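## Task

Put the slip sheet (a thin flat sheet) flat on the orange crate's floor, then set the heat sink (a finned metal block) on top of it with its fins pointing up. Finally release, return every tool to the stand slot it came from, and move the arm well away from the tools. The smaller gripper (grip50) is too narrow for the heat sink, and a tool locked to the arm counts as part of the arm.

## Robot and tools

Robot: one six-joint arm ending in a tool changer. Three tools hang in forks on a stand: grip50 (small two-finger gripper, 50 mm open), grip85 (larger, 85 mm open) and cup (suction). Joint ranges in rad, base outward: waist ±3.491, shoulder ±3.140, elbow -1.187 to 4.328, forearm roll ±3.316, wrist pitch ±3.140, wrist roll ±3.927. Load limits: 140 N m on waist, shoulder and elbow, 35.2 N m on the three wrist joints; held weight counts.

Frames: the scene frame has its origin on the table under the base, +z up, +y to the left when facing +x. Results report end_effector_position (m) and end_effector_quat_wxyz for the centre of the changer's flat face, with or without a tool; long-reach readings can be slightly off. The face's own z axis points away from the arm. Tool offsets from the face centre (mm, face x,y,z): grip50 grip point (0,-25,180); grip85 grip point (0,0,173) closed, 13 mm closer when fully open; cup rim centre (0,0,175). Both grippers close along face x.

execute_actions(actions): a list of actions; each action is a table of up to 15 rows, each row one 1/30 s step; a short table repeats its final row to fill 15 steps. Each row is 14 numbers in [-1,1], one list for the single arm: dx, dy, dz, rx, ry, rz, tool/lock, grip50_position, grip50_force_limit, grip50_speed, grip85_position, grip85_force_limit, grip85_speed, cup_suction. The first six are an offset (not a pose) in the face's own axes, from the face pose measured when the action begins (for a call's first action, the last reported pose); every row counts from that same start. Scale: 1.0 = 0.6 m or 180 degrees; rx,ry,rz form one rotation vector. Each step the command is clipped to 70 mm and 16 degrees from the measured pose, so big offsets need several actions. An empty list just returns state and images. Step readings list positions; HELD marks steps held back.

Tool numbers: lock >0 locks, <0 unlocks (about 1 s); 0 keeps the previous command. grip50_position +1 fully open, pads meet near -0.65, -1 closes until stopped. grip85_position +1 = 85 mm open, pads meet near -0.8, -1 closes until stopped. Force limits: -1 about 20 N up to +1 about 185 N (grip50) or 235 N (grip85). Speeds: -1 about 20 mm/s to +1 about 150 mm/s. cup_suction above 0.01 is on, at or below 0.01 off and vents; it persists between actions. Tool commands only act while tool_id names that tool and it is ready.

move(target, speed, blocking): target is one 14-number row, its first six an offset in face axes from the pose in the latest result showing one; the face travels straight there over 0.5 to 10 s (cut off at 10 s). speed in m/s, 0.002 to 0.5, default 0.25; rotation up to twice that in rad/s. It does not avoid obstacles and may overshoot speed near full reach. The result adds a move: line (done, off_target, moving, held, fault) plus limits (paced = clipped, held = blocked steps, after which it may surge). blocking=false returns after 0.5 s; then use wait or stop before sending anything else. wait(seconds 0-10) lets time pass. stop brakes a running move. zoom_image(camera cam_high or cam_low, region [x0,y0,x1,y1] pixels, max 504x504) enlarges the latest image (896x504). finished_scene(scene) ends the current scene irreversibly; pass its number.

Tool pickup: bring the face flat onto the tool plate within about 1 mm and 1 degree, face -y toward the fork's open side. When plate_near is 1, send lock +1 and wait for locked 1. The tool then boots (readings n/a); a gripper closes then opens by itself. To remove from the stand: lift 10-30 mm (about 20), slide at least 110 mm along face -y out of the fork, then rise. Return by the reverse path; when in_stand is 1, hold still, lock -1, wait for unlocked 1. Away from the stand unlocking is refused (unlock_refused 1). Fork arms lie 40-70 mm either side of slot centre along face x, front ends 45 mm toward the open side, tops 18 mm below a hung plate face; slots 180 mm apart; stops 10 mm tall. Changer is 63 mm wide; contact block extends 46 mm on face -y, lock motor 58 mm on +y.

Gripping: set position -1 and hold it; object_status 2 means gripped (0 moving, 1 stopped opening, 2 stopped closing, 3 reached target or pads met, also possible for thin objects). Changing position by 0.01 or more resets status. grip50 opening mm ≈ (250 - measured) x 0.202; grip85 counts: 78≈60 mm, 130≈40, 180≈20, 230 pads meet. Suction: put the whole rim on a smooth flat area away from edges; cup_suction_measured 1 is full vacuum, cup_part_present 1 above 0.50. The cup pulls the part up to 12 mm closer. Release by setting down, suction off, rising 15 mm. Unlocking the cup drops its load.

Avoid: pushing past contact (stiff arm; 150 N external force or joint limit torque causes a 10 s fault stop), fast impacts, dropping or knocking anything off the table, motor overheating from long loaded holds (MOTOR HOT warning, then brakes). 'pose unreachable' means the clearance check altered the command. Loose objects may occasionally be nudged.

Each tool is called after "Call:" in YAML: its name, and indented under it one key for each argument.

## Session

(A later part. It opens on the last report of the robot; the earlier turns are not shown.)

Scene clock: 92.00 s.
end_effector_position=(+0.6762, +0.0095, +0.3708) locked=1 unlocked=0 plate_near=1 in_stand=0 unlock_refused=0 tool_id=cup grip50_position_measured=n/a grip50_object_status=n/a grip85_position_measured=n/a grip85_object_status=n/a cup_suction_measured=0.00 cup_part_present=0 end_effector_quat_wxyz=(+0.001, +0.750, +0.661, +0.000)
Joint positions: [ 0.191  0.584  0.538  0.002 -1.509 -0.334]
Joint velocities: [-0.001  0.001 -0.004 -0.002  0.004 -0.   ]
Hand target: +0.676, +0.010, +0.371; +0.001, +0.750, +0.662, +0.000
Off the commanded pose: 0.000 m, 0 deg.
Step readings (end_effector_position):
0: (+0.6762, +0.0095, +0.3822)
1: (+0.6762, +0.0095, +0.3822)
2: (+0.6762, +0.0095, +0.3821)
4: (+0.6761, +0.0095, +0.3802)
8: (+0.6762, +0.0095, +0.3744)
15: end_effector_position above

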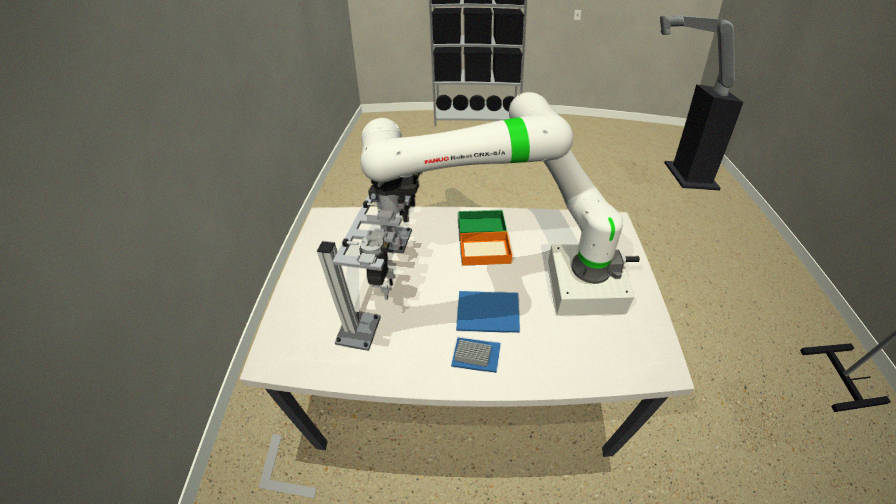

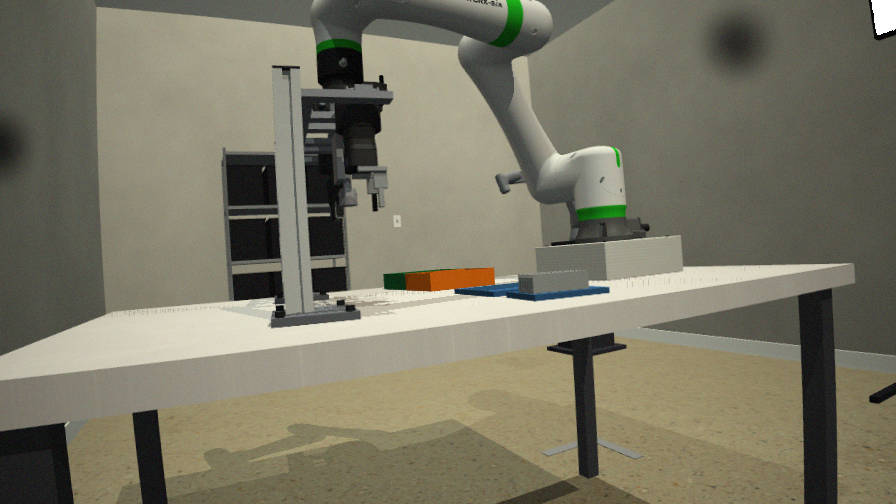

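Call:
execute_actions:
  actions:
    - [[0.0002,0,0.0015,0,0,0,0,0,0,0,0,0,0,0],[0.0002,0,0.0035,0,0,0,0,0,0,0,0,0,0,0],[0.0002,0,0.0055,0,0,0,0,0,0,0,0,0,0,0],[0.0002,0,0.0075,0,0,0,0,0,0,0,0,0,0,0],[0.0002,0,0.0092,0,0,0,0,0,0,0,0,0,0,0],[0.0002,0,0.0106,0,0,0,0,0,0,0,0,0,0,0],[0.0002,0,0.0117,0,0,0,0,0,0,0,0,0,0,0],[0.0002,0,0.0125,0,0,0,0,0,0,0,0,0,0,0],[0.0002,0,0.0132,0,0,0,0,0,0,0,0,0,0,0],[0.0002,0,0.0137,0,0,0,0,0,0,0,0,0,0,0]]

Scene clock: 95.13 s.
end_effector_position=(+0.6762, +0.0097, +0.3627) locked=1 unlocked=0 plate_near=1 in_stand=1 unlock_refused=0 tool_id=cup grip50_position_measured=n/a grip50_object_status=n/a grip85_position_measured=n/a grip85_object_status=n/a cup_suction_measured=0.00 cup_part_present=0 end_effector_quat_wxyz=(+0.001, +0.750, +0.661, +0.000)
Joint positions: [ 0.191  0.585  0.521  0.002 -1.491 -0.334]
Joint velocities: [ 0.    -0.    -0.002 -0.002  0.003 -0.001]
Hand target: +0.676, +0.010, +0.363; +0.001, +0.750, +0.661, +0.000
Off the commanded pose: 0.000 m, 0 deg.
Step readings (end_effector_position):
0: (+0.6762, +0.0097, +0.3707)
1: (+0.6762, +0.0097, +0.3707)
2: (+0.6762, +0.0097, +0.3704)
4: (+0.6762, +0.0097, +0.3688)
8: (+0.6762, +0.0096, +0.3649)
15: end_effector_position above

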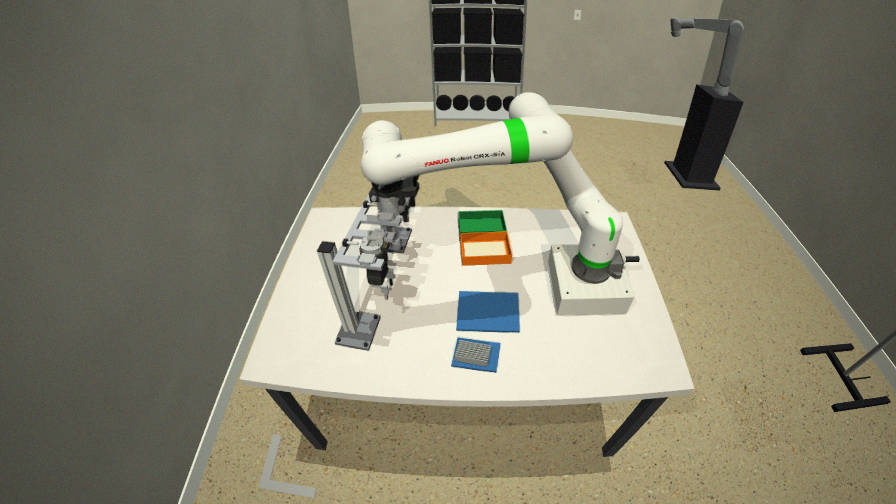

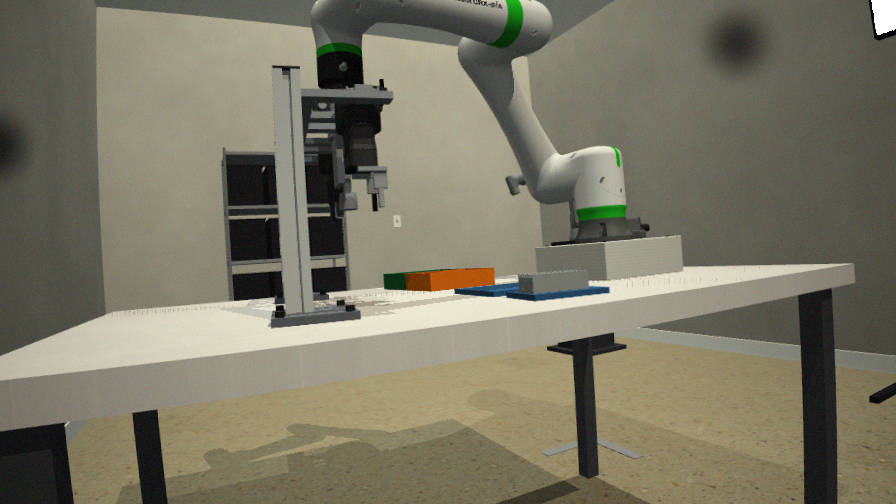

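in_stand=1. Unlock.

Call:
execute_actions:
  actions:
    - [[0,0,0,0,0,0,-1,0,0,0,1,0,0,0]]

Scene clock: 96.40 s.
end_effector_position=(+0.6762, +0.0096, +0.3625) locked=0 unlocked=0 plate_near=1 in_stand=1 unlock_refused=0 tool_id=none grip50_position_measured=n/a grip50_object_status=n/a grip85_position_measured=n/a grip85_object_status=n/a cup_suction_measured=n/a cup_part_present=n/a end_effector_quat_wxyz=(+0.001, +0.750, +0.661, +0.000)
Joint positions: [ 0.191  0.585  0.521  0.002 -1.49  -0.334]
Joint velocities: [ 0.001 -0.    -0.     0.     0.002  0.001]
Hand target: +0.676, +0.010, +0.363; +0.001, +0.750, +0.661, +0.000
Off the commanded pose: 0.000 m, 0 deg.
Step readings (end_effector_position):
0: (+0.6762, +0.0096, +0.3626)
1: (+0.6762, +0.0096, +0.3625)
2: (+0.6762, +0.0096, +0.3624)
4: (+0.6762, +0.0096, +0.3624)
8: (+0.6762, +0.0096, +0.3624)
15: end_effector_position above

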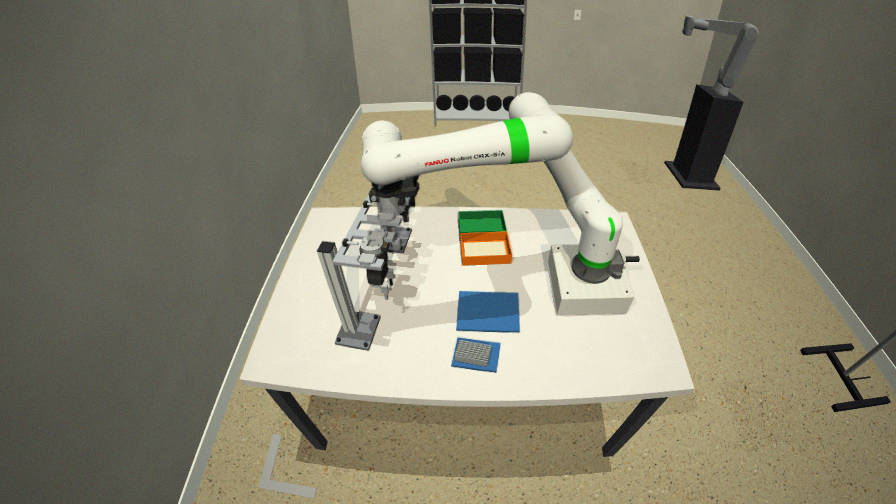

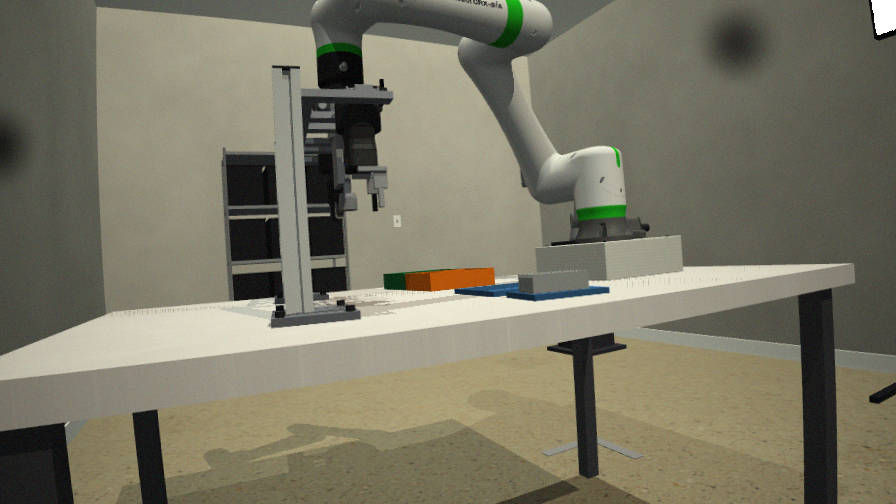

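Call:
execute_actions:
  actions: []

Scene clock: 99.43 s.
end_effector_position=(+0.6762, +0.0097, +0.3627) locked=0 unlocked=1 plate_near=0 in_stand=1 unlock_refused=0 tool_id=none grip50_position_measured=n/a grip50_object_status=n/a grip85_position_measured=n/a grip85_object_status=n/a cup_suction_measured=n/a cup_part_present=n/a end_effector_quat_wxyz=(+0.001, +0.750, +0.661, +0.000)
Joint positions: [ 0.191  0.585  0.522  0.002 -1.491 -0.334]
Joint velocities: [-0.001  0.    -0.    -0.003 -0.     0.   ]
Hand target: +0.676, +0.010, +0.363; +0.001, +0.750, +0.661, +0.000
Off the commanded pose: 0.000 m, 0 deg.

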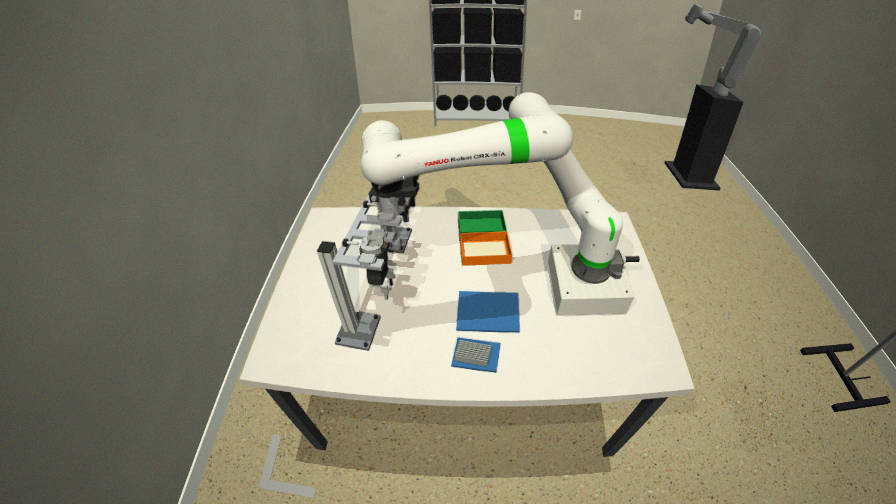

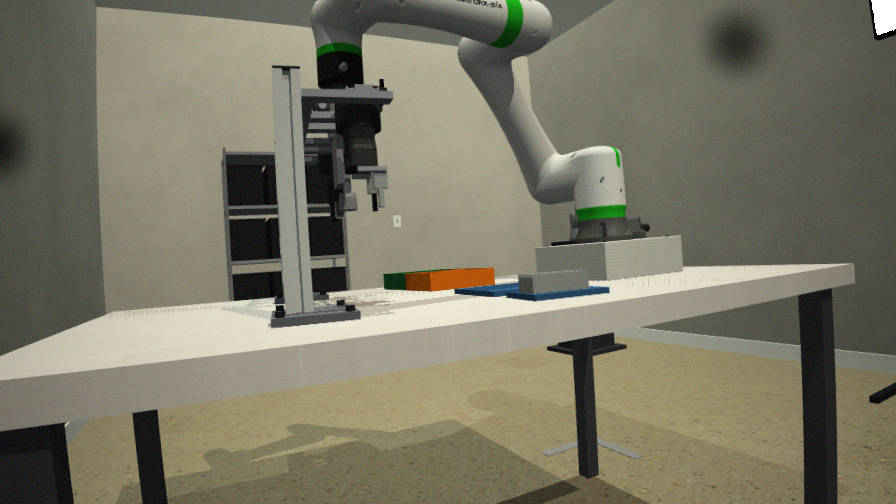

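Call:
execute_actions:
  actions:
    - [[0,0,-0.001,0,0,0,0,0,0,0,1,0,0,0],[0,0,-0.003,0,0,0,0,0,0,0,1,0,0,0],[0,0,-0.006,0,0,0,0,0,0,0,1,0,0,0],[0,0,-0.010,0,0,0,0,0,0,0,1,0,0,0],[0,0,-0.0142,0,0,0,0,0,0,0,1,0,0,0],[0,0,-0.0184,0,0,0,0,0,0,0,1,0,0,0],[0,0,-0.0223,0,0,0,0,0,0,0,1,0,0,0],[0,0,-0.0256,0,0,0,0,0,0,0,1,0,0,0],[0,0,-0.028,0,0,0,0,0,0,0,1,0,0,0],[0,0,-0.0294,0,0,0,0,0,0,0,1,0,0,0],[0,0,-0.030,0,0,0,0,0,0,0,1,0,0,0]]

Call:
move:
  target: [-0.30037,0.00267,0.0083,0,0,0,0,0,0,0,1,0,0,0]
  speed: 0.25

Call:
zoom_image:
  camera: "cam_high"
  region: [388, 153, 424, 185]

Scene clock: 102.93 s.
end_effector_position=(+0.6762, +0.0097, +0.3805) locked=0 unlocked=1 plate_near=0 in_stand=0 unlock_refused=0 tool_id=none grip50_position_measured=n/a grip50_object_status=n/a grip85_position_measured=n/a grip85_object_status=n/a cup_suction_measured=n/a cup_part_present=n/a end_effector_quat_wxyz=(+0.001, +0.750, +0.661, +0.000)
Joint positions: [ 0.191  0.582  0.558  0.002 -1.53  -0.334]
Joint velocities: [ 0.001 -0.     0.009  0.001 -0.009  0.   ]
Hand target: +0.676, +0.010, +0.381; +0.001, +0.750, +0.661, +0.000
Off the commanded pose: 0.000 m, 0 deg.
Step readings (end_effector_position):
0: (+0.6762, +0.0097, +0.3627)
1: (+0.6762, +0.0097, +0.3627)
2: (+0.6761, +0.0097, +0.3628)
4: (+0.6761, +0.0097, +0.3644)
8: (+0.6761, +0.0097, +0.3724)
15: end_effector_position above

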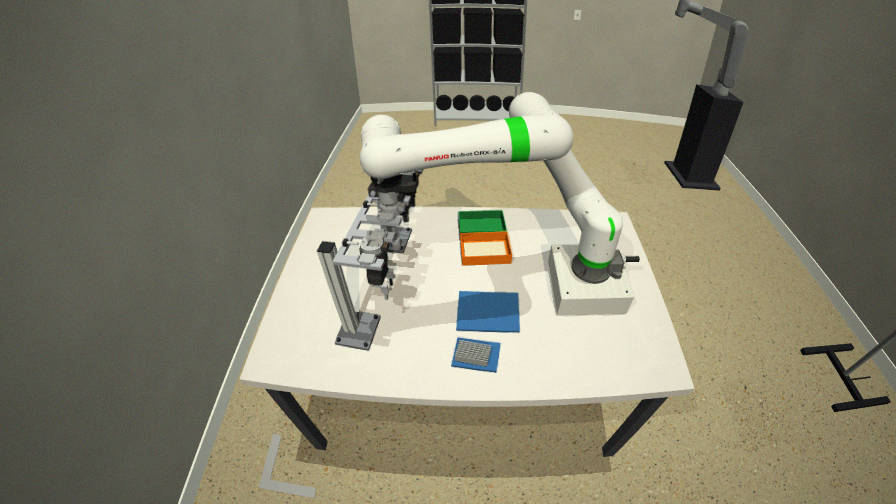

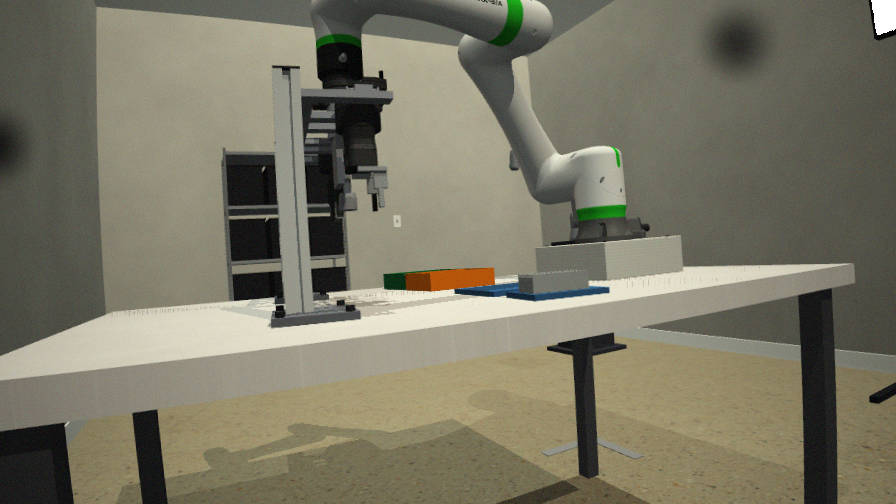

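Scene clock: 104.10 s.
end_effector_position=(+0.6549, -0.1693, +0.3757) locked=0 unlocked=1 plate_near=0 in_stand=0 unlock_refused=0 tool_id=none grip50_position_measured=n/a grip50_object_status=n/a grip85_position_measured=n/a grip85_object_status=n/a cup_suction_measured=n/a cup_part_present=n/a end_effector_quat_wxyz=(+0.001, +0.750, +0.661, -0.000)
Joint positions: [-0.079  0.585  0.551 -0.002 -1.52  -0.064]
Joint velocities: [-0.002  0.001  0.001 -0.001 -0.003  0.001]
Hand target: +0.655, -0.169, +0.376; +0.001, +0.750, +0.661, -0.000
Off the commanded pose: 0.000 m, 0 deg.
move: done

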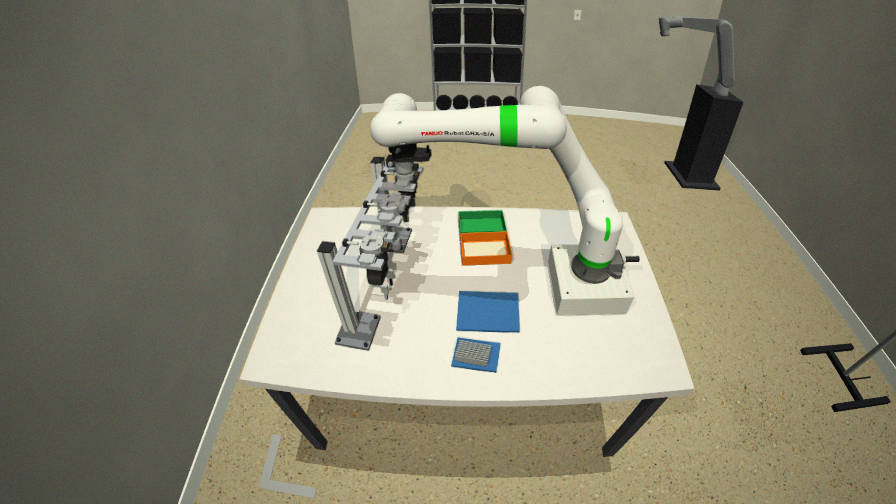

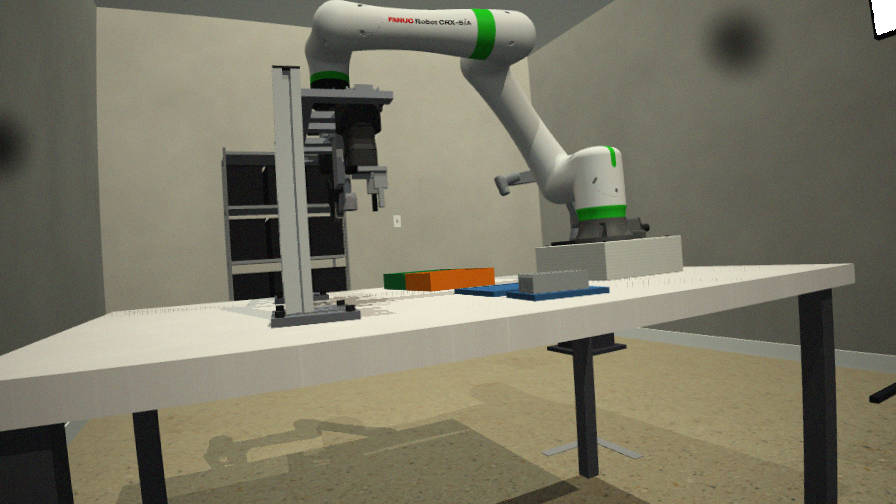

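Region (388, 153, 424, 185) of cam_high's 896x504 image, scaled by 14.000, with more detail than that image has.

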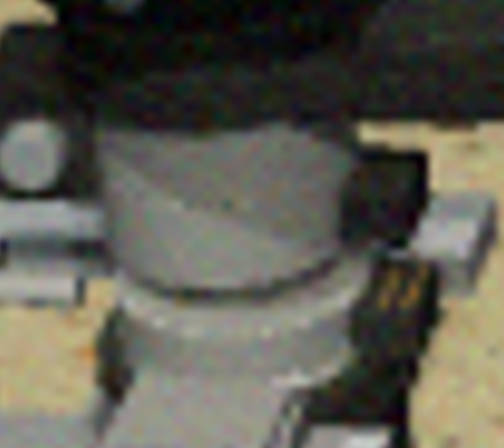

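Call:
zoom_image:
  camera: "cam_high"
  region: [392, 160, 422, 182]

Region (392, 160, 422, 182) of cam_high's 896x504 image, scaled by 16.800, with more detail than that image has; it fills the top 370 rows of this view, and the rest is white.

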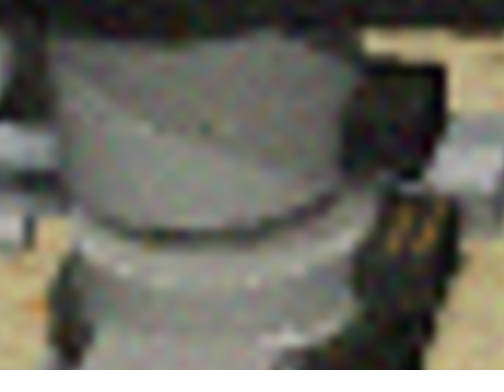

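Call:
execute_actions:
  actions:
    - [[0,-0.0002,0.001,0,0,0,0,0,0,0,1,0,0,0],[0,-0.0004,0.0025,0,0,0,0,0,0,0,1,0,0,0],[0,-0.0005,0.004,0,0,0,0,0,0,0,1,0,0,0],[0,-0.0005,0.0055,0,0,0,0,0,0,0,1,0,0,0],[0,-0.0005,0.0068,0,0,0,0,0,0,0,1,0,0,0],[0,-0.0005,0.0078,0,0,0,0,0,0,0,1,0,0,0],[0,-0.0005,0.0086,0,0,0,0,0,0,0,1,0,0,0],[0,-0.0005,0.0092,0,0,0,0,0,0,0,1,0,0,0]]

Call:
zoom_image:
  camera: "cam_high"
  region: [388, 153, 424, 185]

Scene clock: 108.07 s.
end_effector_position=(+0.6546, -0.1694, +0.3703) locked=0 unlocked=1 plate_near=0 in_stand=0 unlock_refused=0 tool_id=none grip50_position_measured=n/a grip50_object_status=n/a grip85_position_measured=n/a grip85_object_status=n/a cup_suction_measured=n/a cup_part_present=n/a end_effector_quat_wxyz=(+0.001, +0.750, +0.661, -0.000)
Joint positions: [-0.08   0.585  0.538 -0.002 -1.507 -0.064]
Joint velocities: [ 0.     0.    -0.001 -0.     0.     0.   ]
Hand target: +0.655, -0.169, +0.370; +0.001, +0.750, +0.661, -0.000
Off the commanded pose: 0.000 m, 0 deg.
Step readings (end_effector_position):
0: (+0.6549, -0.1694, +0.3757)
1: (+0.6549, -0.1694, +0.3757)
2: (+0.6549, -0.1694, +0.3757)
4: (+0.6546, -0.1694, +0.3744)
8: (+0.6546, -0.1694, +0.3714)
15: end_effector_position above

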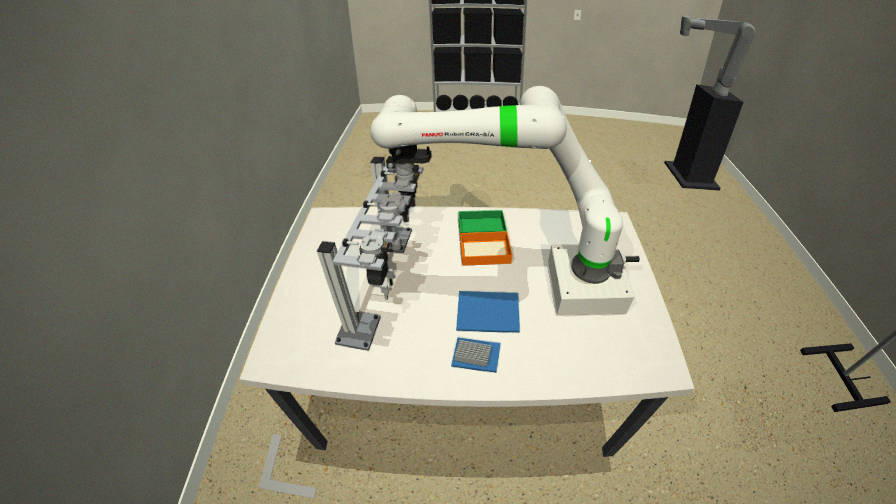

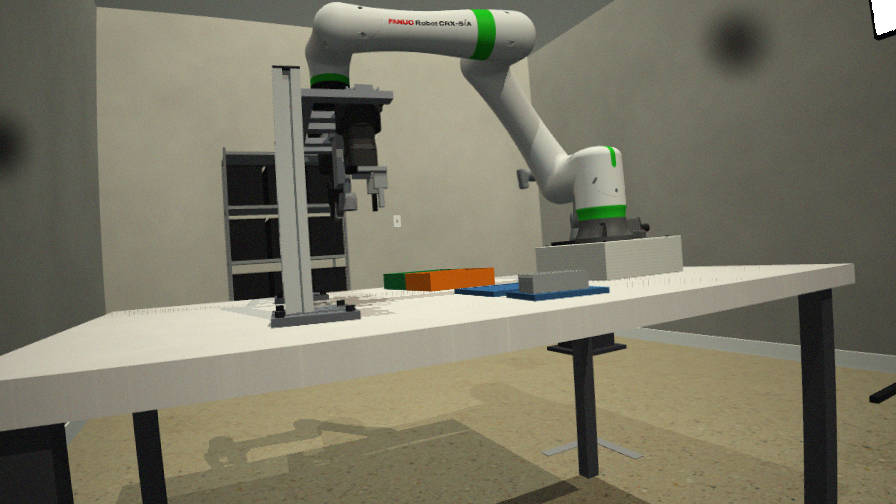

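Region (388, 153, 424, 185) of cam_high's 896x504 image, scaled by 14.000, with more detail than that image has.

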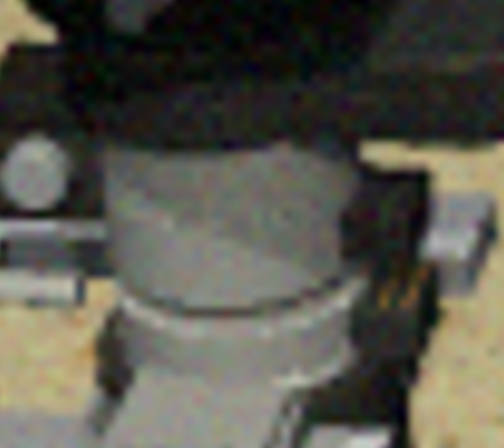

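Call:
execute_actions:
  actions:
    - [[0,0,0.00167,0,0,0,0,0,0,0,1,0,0,0],[0,0,0.00333,0,0,0,0,0,0,0,1,0,0,0],[0,0,0.0042,0,0,0,0,0,0,0,1,0,0,0]]

Call:
zoom_image:
  camera: "cam_high"
  region: [388, 153, 424, 185]

Scene clock: 109.53 s.
end_effector_position=(+0.6546, -0.1693, +0.3678) locked=0 unlocked=1 plate_near=0 in_stand=0 unlock_refused=0 tool_id=none grip50_position_measured=n/a grip50_object_status=n/a grip85_position_measured=n/a grip85_object_status=n/a cup_suction_measured=n/a cup_part_present=n/a end_effector_quat_wxyz=(+0.001, +0.750, +0.661, -0.000)
Joint positions: [-0.079  0.585  0.533 -0.002 -1.502 -0.064]
Joint velocities: [ 0.001  0.     0.    -0.001 -0.     0.001]
Hand target: +0.655, -0.169, +0.368; +0.001, +0.750, +0.661, -0.000
Off the commanded pose: 0.000 m, 0 deg.
Step readings (end_effector_position):
0: (+0.6546, -0.1693, +0.3702)
1: (+0.6546, -0.1693, +0.3702)
2: (+0.6546, -0.1693, +0.3699)
4: (+0.6546, -0.1693, +0.3687)
8: (+0.6546, -0.1693, +0.3679)
15: end_effector_position above

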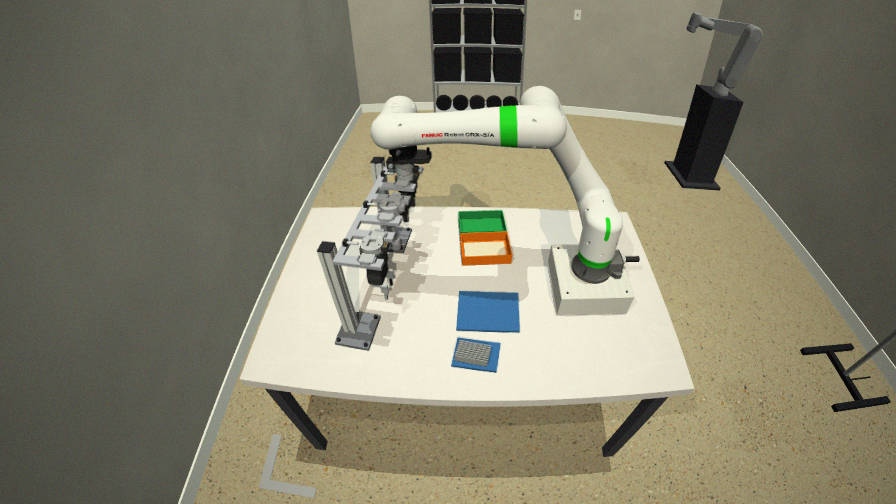

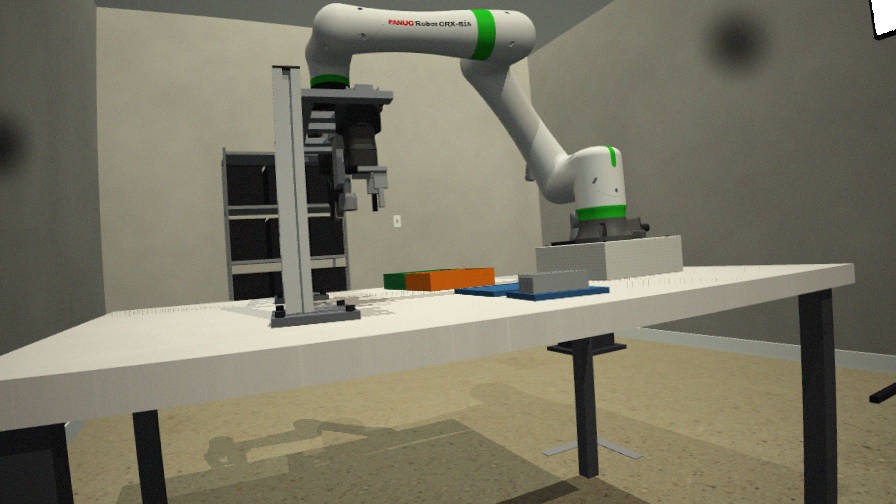

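Region (388, 153, 424, 185) of cam_high's 896x504 image, scaled by 14.000, with more detail than that image has.

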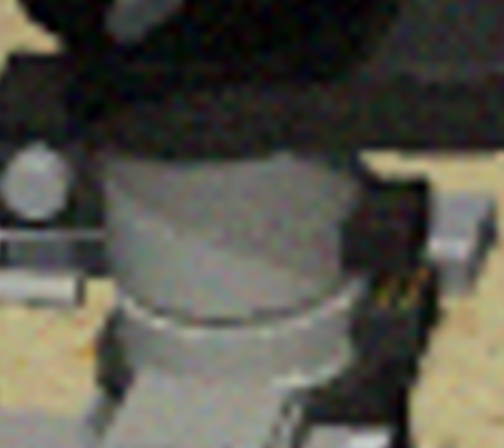

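Moved freely. Another 2.5 mm.

Call:
execute_actions:
  actions:
    - [[0,0,0.00167,0,0,0,0,0,0,0,1,0,0,0],[0,0,0.00333,0,0,0,0,0,0,0,1,0,0,0],[0,0,0.0042,0,0,0,0,0,0,0,1,0,0,0]]

Call:
zoom_image:
  camera: "cam_high"
  region: [388, 153, 424, 185]

Scene clock: 110.83 s.
end_effector_position=(+0.6546, -0.1694, +0.3652) locked=0 unlocked=1 plate_near=0 in_stand=1 unlock_refused=0 tool_id=none grip50_position_measured=n/a grip50_object_status=n/a grip85_position_measured=n/a grip85_object_status=n/a cup_suction_measured=n/a cup_part_present=n/a end_effector_quat_wxyz=(+0.001, +0.750, +0.661, -0.000)
Joint positions: [-0.08   0.586  0.528 -0.002 -1.496 -0.064]
Joint velocities: [ 0.001 -0.    -0.    -0.    -0.001 -0.   ]
Hand target: +0.655, -0.169, +0.365; +0.001, +0.750, +0.661, -0.000
Off the commanded pose: 0.000 m, 0 deg.
Step readings (end_effector_position):
0: (+0.6546, -0.1694, +0.3677)
1: (+0.6546, -0.1694, +0.3677)
2: (+0.6546, -0.1694, +0.3674)
4: (+0.6546, -0.1694, +0.3661)
8: (+0.6546, -0.1694, +0.3653)
15: end_effector_position above

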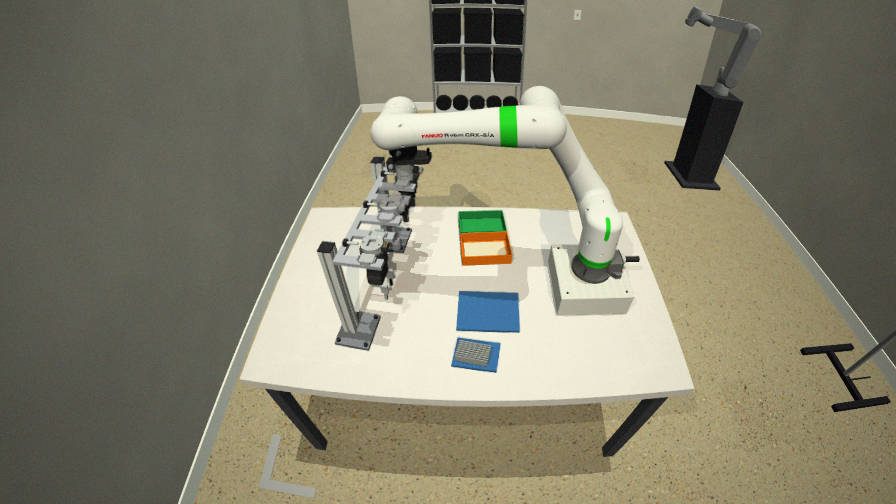

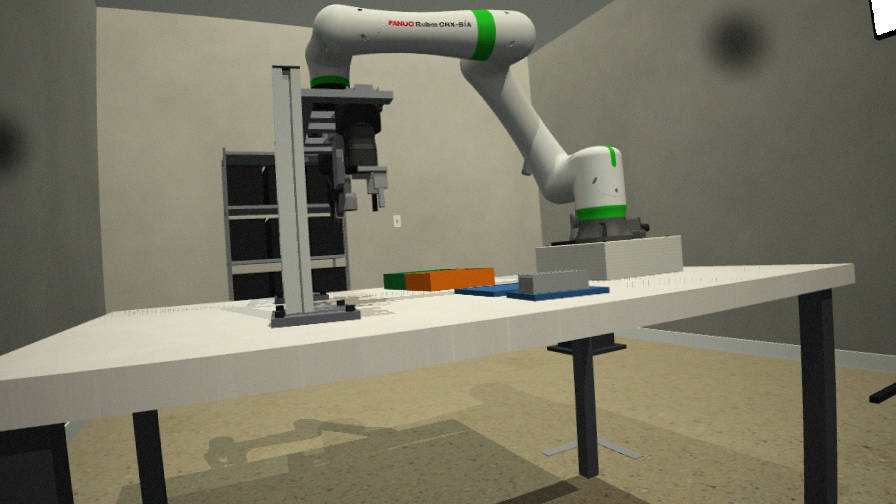

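Region (388, 153, 424, 185) of cam_high's 896x504 image, scaled by 14.000, with more detail than that image has.

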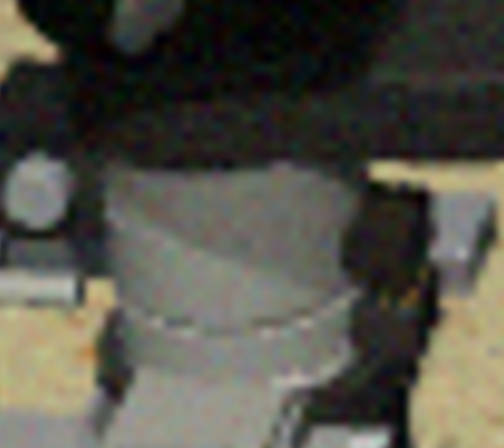

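Call:
execute_actions:
  actions:
    - [[0,0,0.0012,0,0,0,0,0,0,0,1,0,0,0],[0,0,0.0024,0,0,0,0,0,0,0,1,0,0,0],[0,0,0.0034,0,0,0,0,0,0,0,1,0,0,0],[0,0,0.0041,0,0,0,0,0,0,0,1,0,0,0],[0,0,0.0046,0,0,0,0,0,0,0,1,0,0,0],[0,0,0.0050,0,0,0,0,0,0,0,1,0,0,0]]

Scene clock: 112.50 s.
end_effector_position=(+0.6546, -0.1693, +0.3623) locked=0 unlocked=1 plate_near=1 in_stand=1 unlock_refused=0 tool_id=none grip50_position_measured=n/a grip50_object_status=n/a grip85_position_measured=n/a grip85_object_status=n/a cup_suction_measured=n/a cup_part_present=n/a end_effector_quat_wxyz=(+0.001, +0.750, +0.661, -0.000)
Joint positions: [-0.079  0.586  0.522 -0.002 -1.49  -0.064]
Joint velocities: [-0.    -0.     0.001 -0.     0.     0.   ]
Hand target: +0.655, -0.169, +0.362; +0.001, +0.750, +0.661, -0.000
Off the commanded pose: 0.000 m, 0 deg.
Step readings (end_effector_position):
0: (+0.6546, -0.1693, +0.3652)
1: (+0.6546, -0.1693, +0.3652)
2: (+0.6546, -0.1693, +0.3650)
4: (+0.6546, -0.1693, +0.3640)
8: (+0.6546, -0.1693, +0.3625)
15: end_effector_position above

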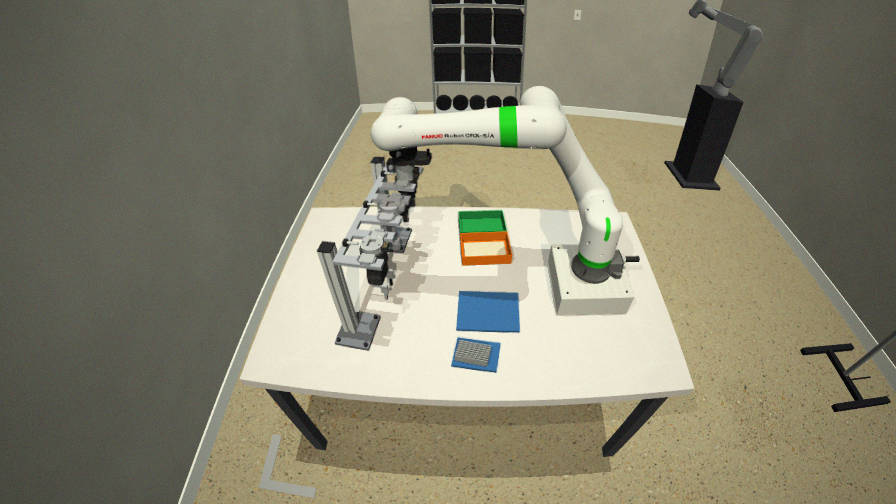

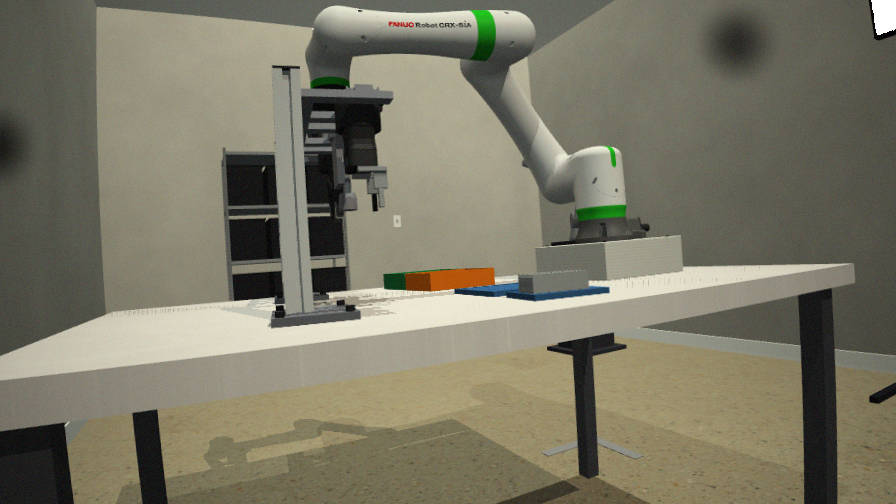

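plate_near=1. Lock.

Call:
execute_actions:
  actions:
    - [[0,0,0,0,0,0,1,0,0,0,1,0,0,0]]

Call:
zoom_image:
  camera: "cam_high"
  region: [445, 330, 509, 378]

Call:
zoom_image:
  camera: "cam_low"
  region: [490, 250, 620, 310]

Call:
zoom_image:
  camera: "cam_high"
  region: [450, 200, 530, 275]

Scene clock: 114.07 s.
end_effector_position=(+0.6546, -0.1694, +0.3622) locked=0 unlocked=0 plate_near=1 in_stand=1 unlock_refused=0 tool_id=none grip50_position_measured=n/a grip50_object_status=n/a grip85_position_measured=n/a grip85_object_status=n/a cup_suction_measured=n/a cup_part_present=n/a end_effector_quat_wxyz=(+0.001, +0.750, +0.661, -0.000)
Joint positions: [-0.08   0.586  0.522 -0.002 -1.49  -0.064]
Joint velocities: [-0.     0.    -0.    -0.001  0.    -0.001]
Hand target: +0.655, -0.169, +0.362; +0.001, +0.750, +0.661, -0.000
Off the commanded pose: 0.000 m, 0 deg.
Step readings (end_effector_position):
0: (+0.6546, -0.1694, +0.3622)
1: (+0.6546, -0.1694, +0.3622)
2: (+0.6546, -0.1694, +0.3622)
4: (+0.6546, -0.1694, +0.3622)
8: (+0.6546, -0.1694, +0.3622)
15: end_effector_position above

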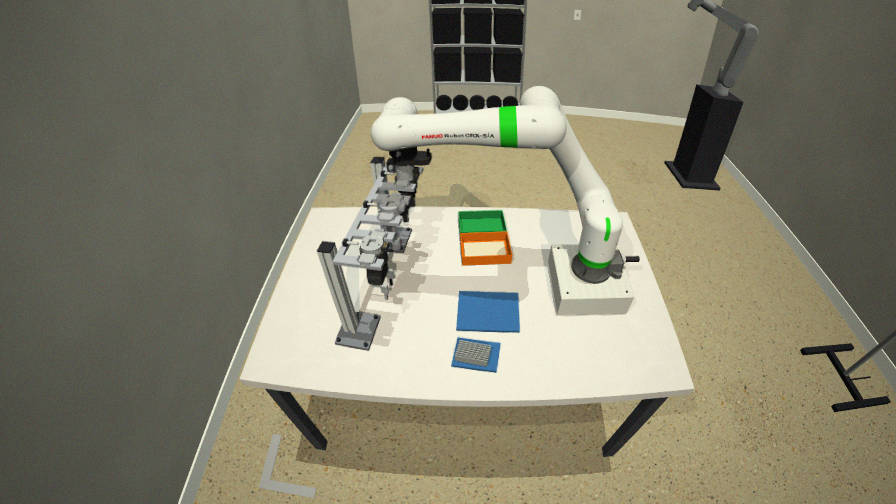

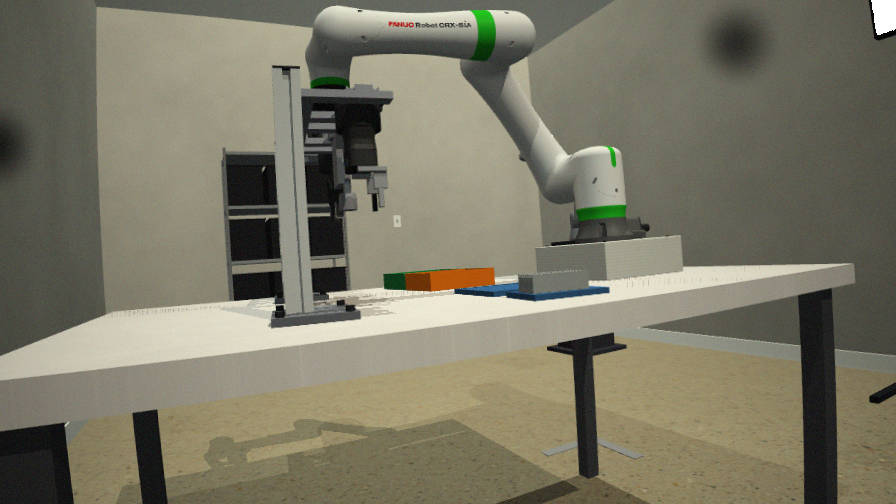

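Region (445, 330, 509, 378) of cam_high's 896x504 image, scaled by 7.875, with more detail than that image has; it fills the top 378 rows of this view, and the rest is white.

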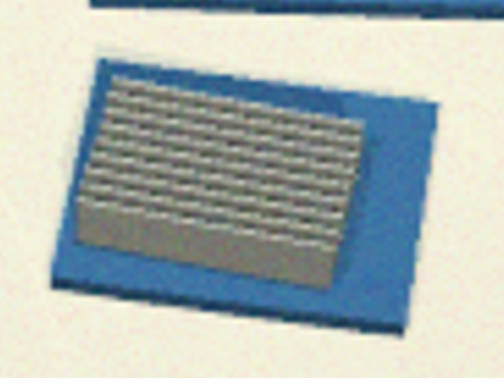

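Region (490, 250, 620, 310) of cam_low's 896x504 image, scaled by 3.877, with more detail than that image has; it fills the top 233 rows of this view, and the rest is white.

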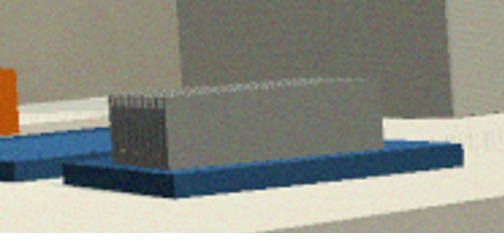

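Region (450, 200, 530, 275) of cam_high's 896x504 image, scaled by 6.300, with more detail than that image has; it fills the top 472 rows of this view, and the rest is white.

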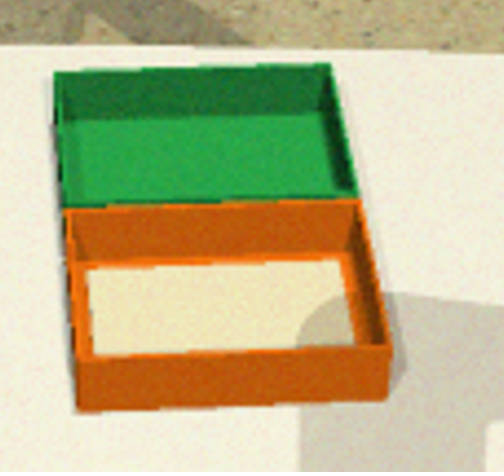

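Call:
execute_actions:
  actions: []

Scene clock: 116.70 s.
end_effector_position=(+0.6546, -0.1693, +0.3623) locked=1 unlocked=0 plate_near=1 in_stand=1 unlock_refused=0 tool_id=grip85 grip50_position_measured=n/a grip50_object_status=n/a grip85_position_measured=n/a grip85_object_status=n/a cup_suction_measured=n/a cup_part_present=n/a end_effector_quat_wxyz=(+0.001, +0.750, +0.661, +0.000)
Joint positions: [-0.079  0.586  0.522 -0.002 -1.49  -0.064]
Joint velocities: [0.001 0.    0.    0.001 0.    0.   ]
Hand target: +0.655, -0.169, +0.362; +0.001, +0.750, +0.661, -0.000
Off the commanded pose: 0.000 m, 0 deg.

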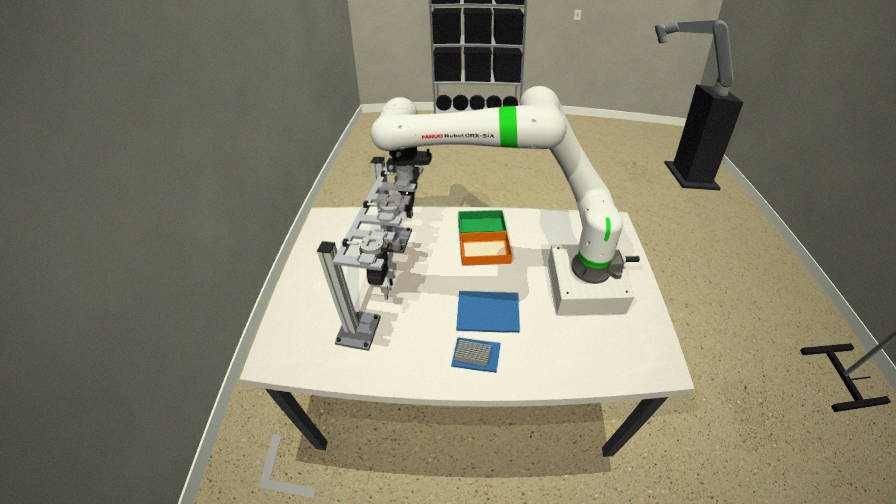

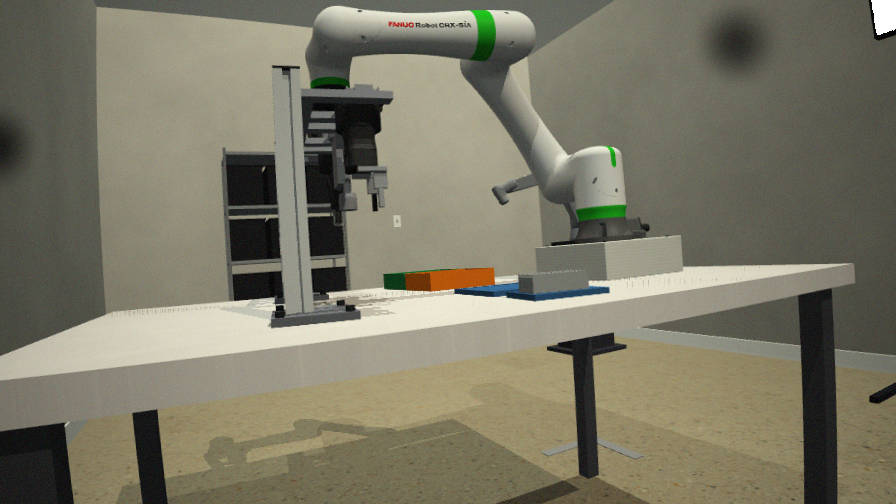

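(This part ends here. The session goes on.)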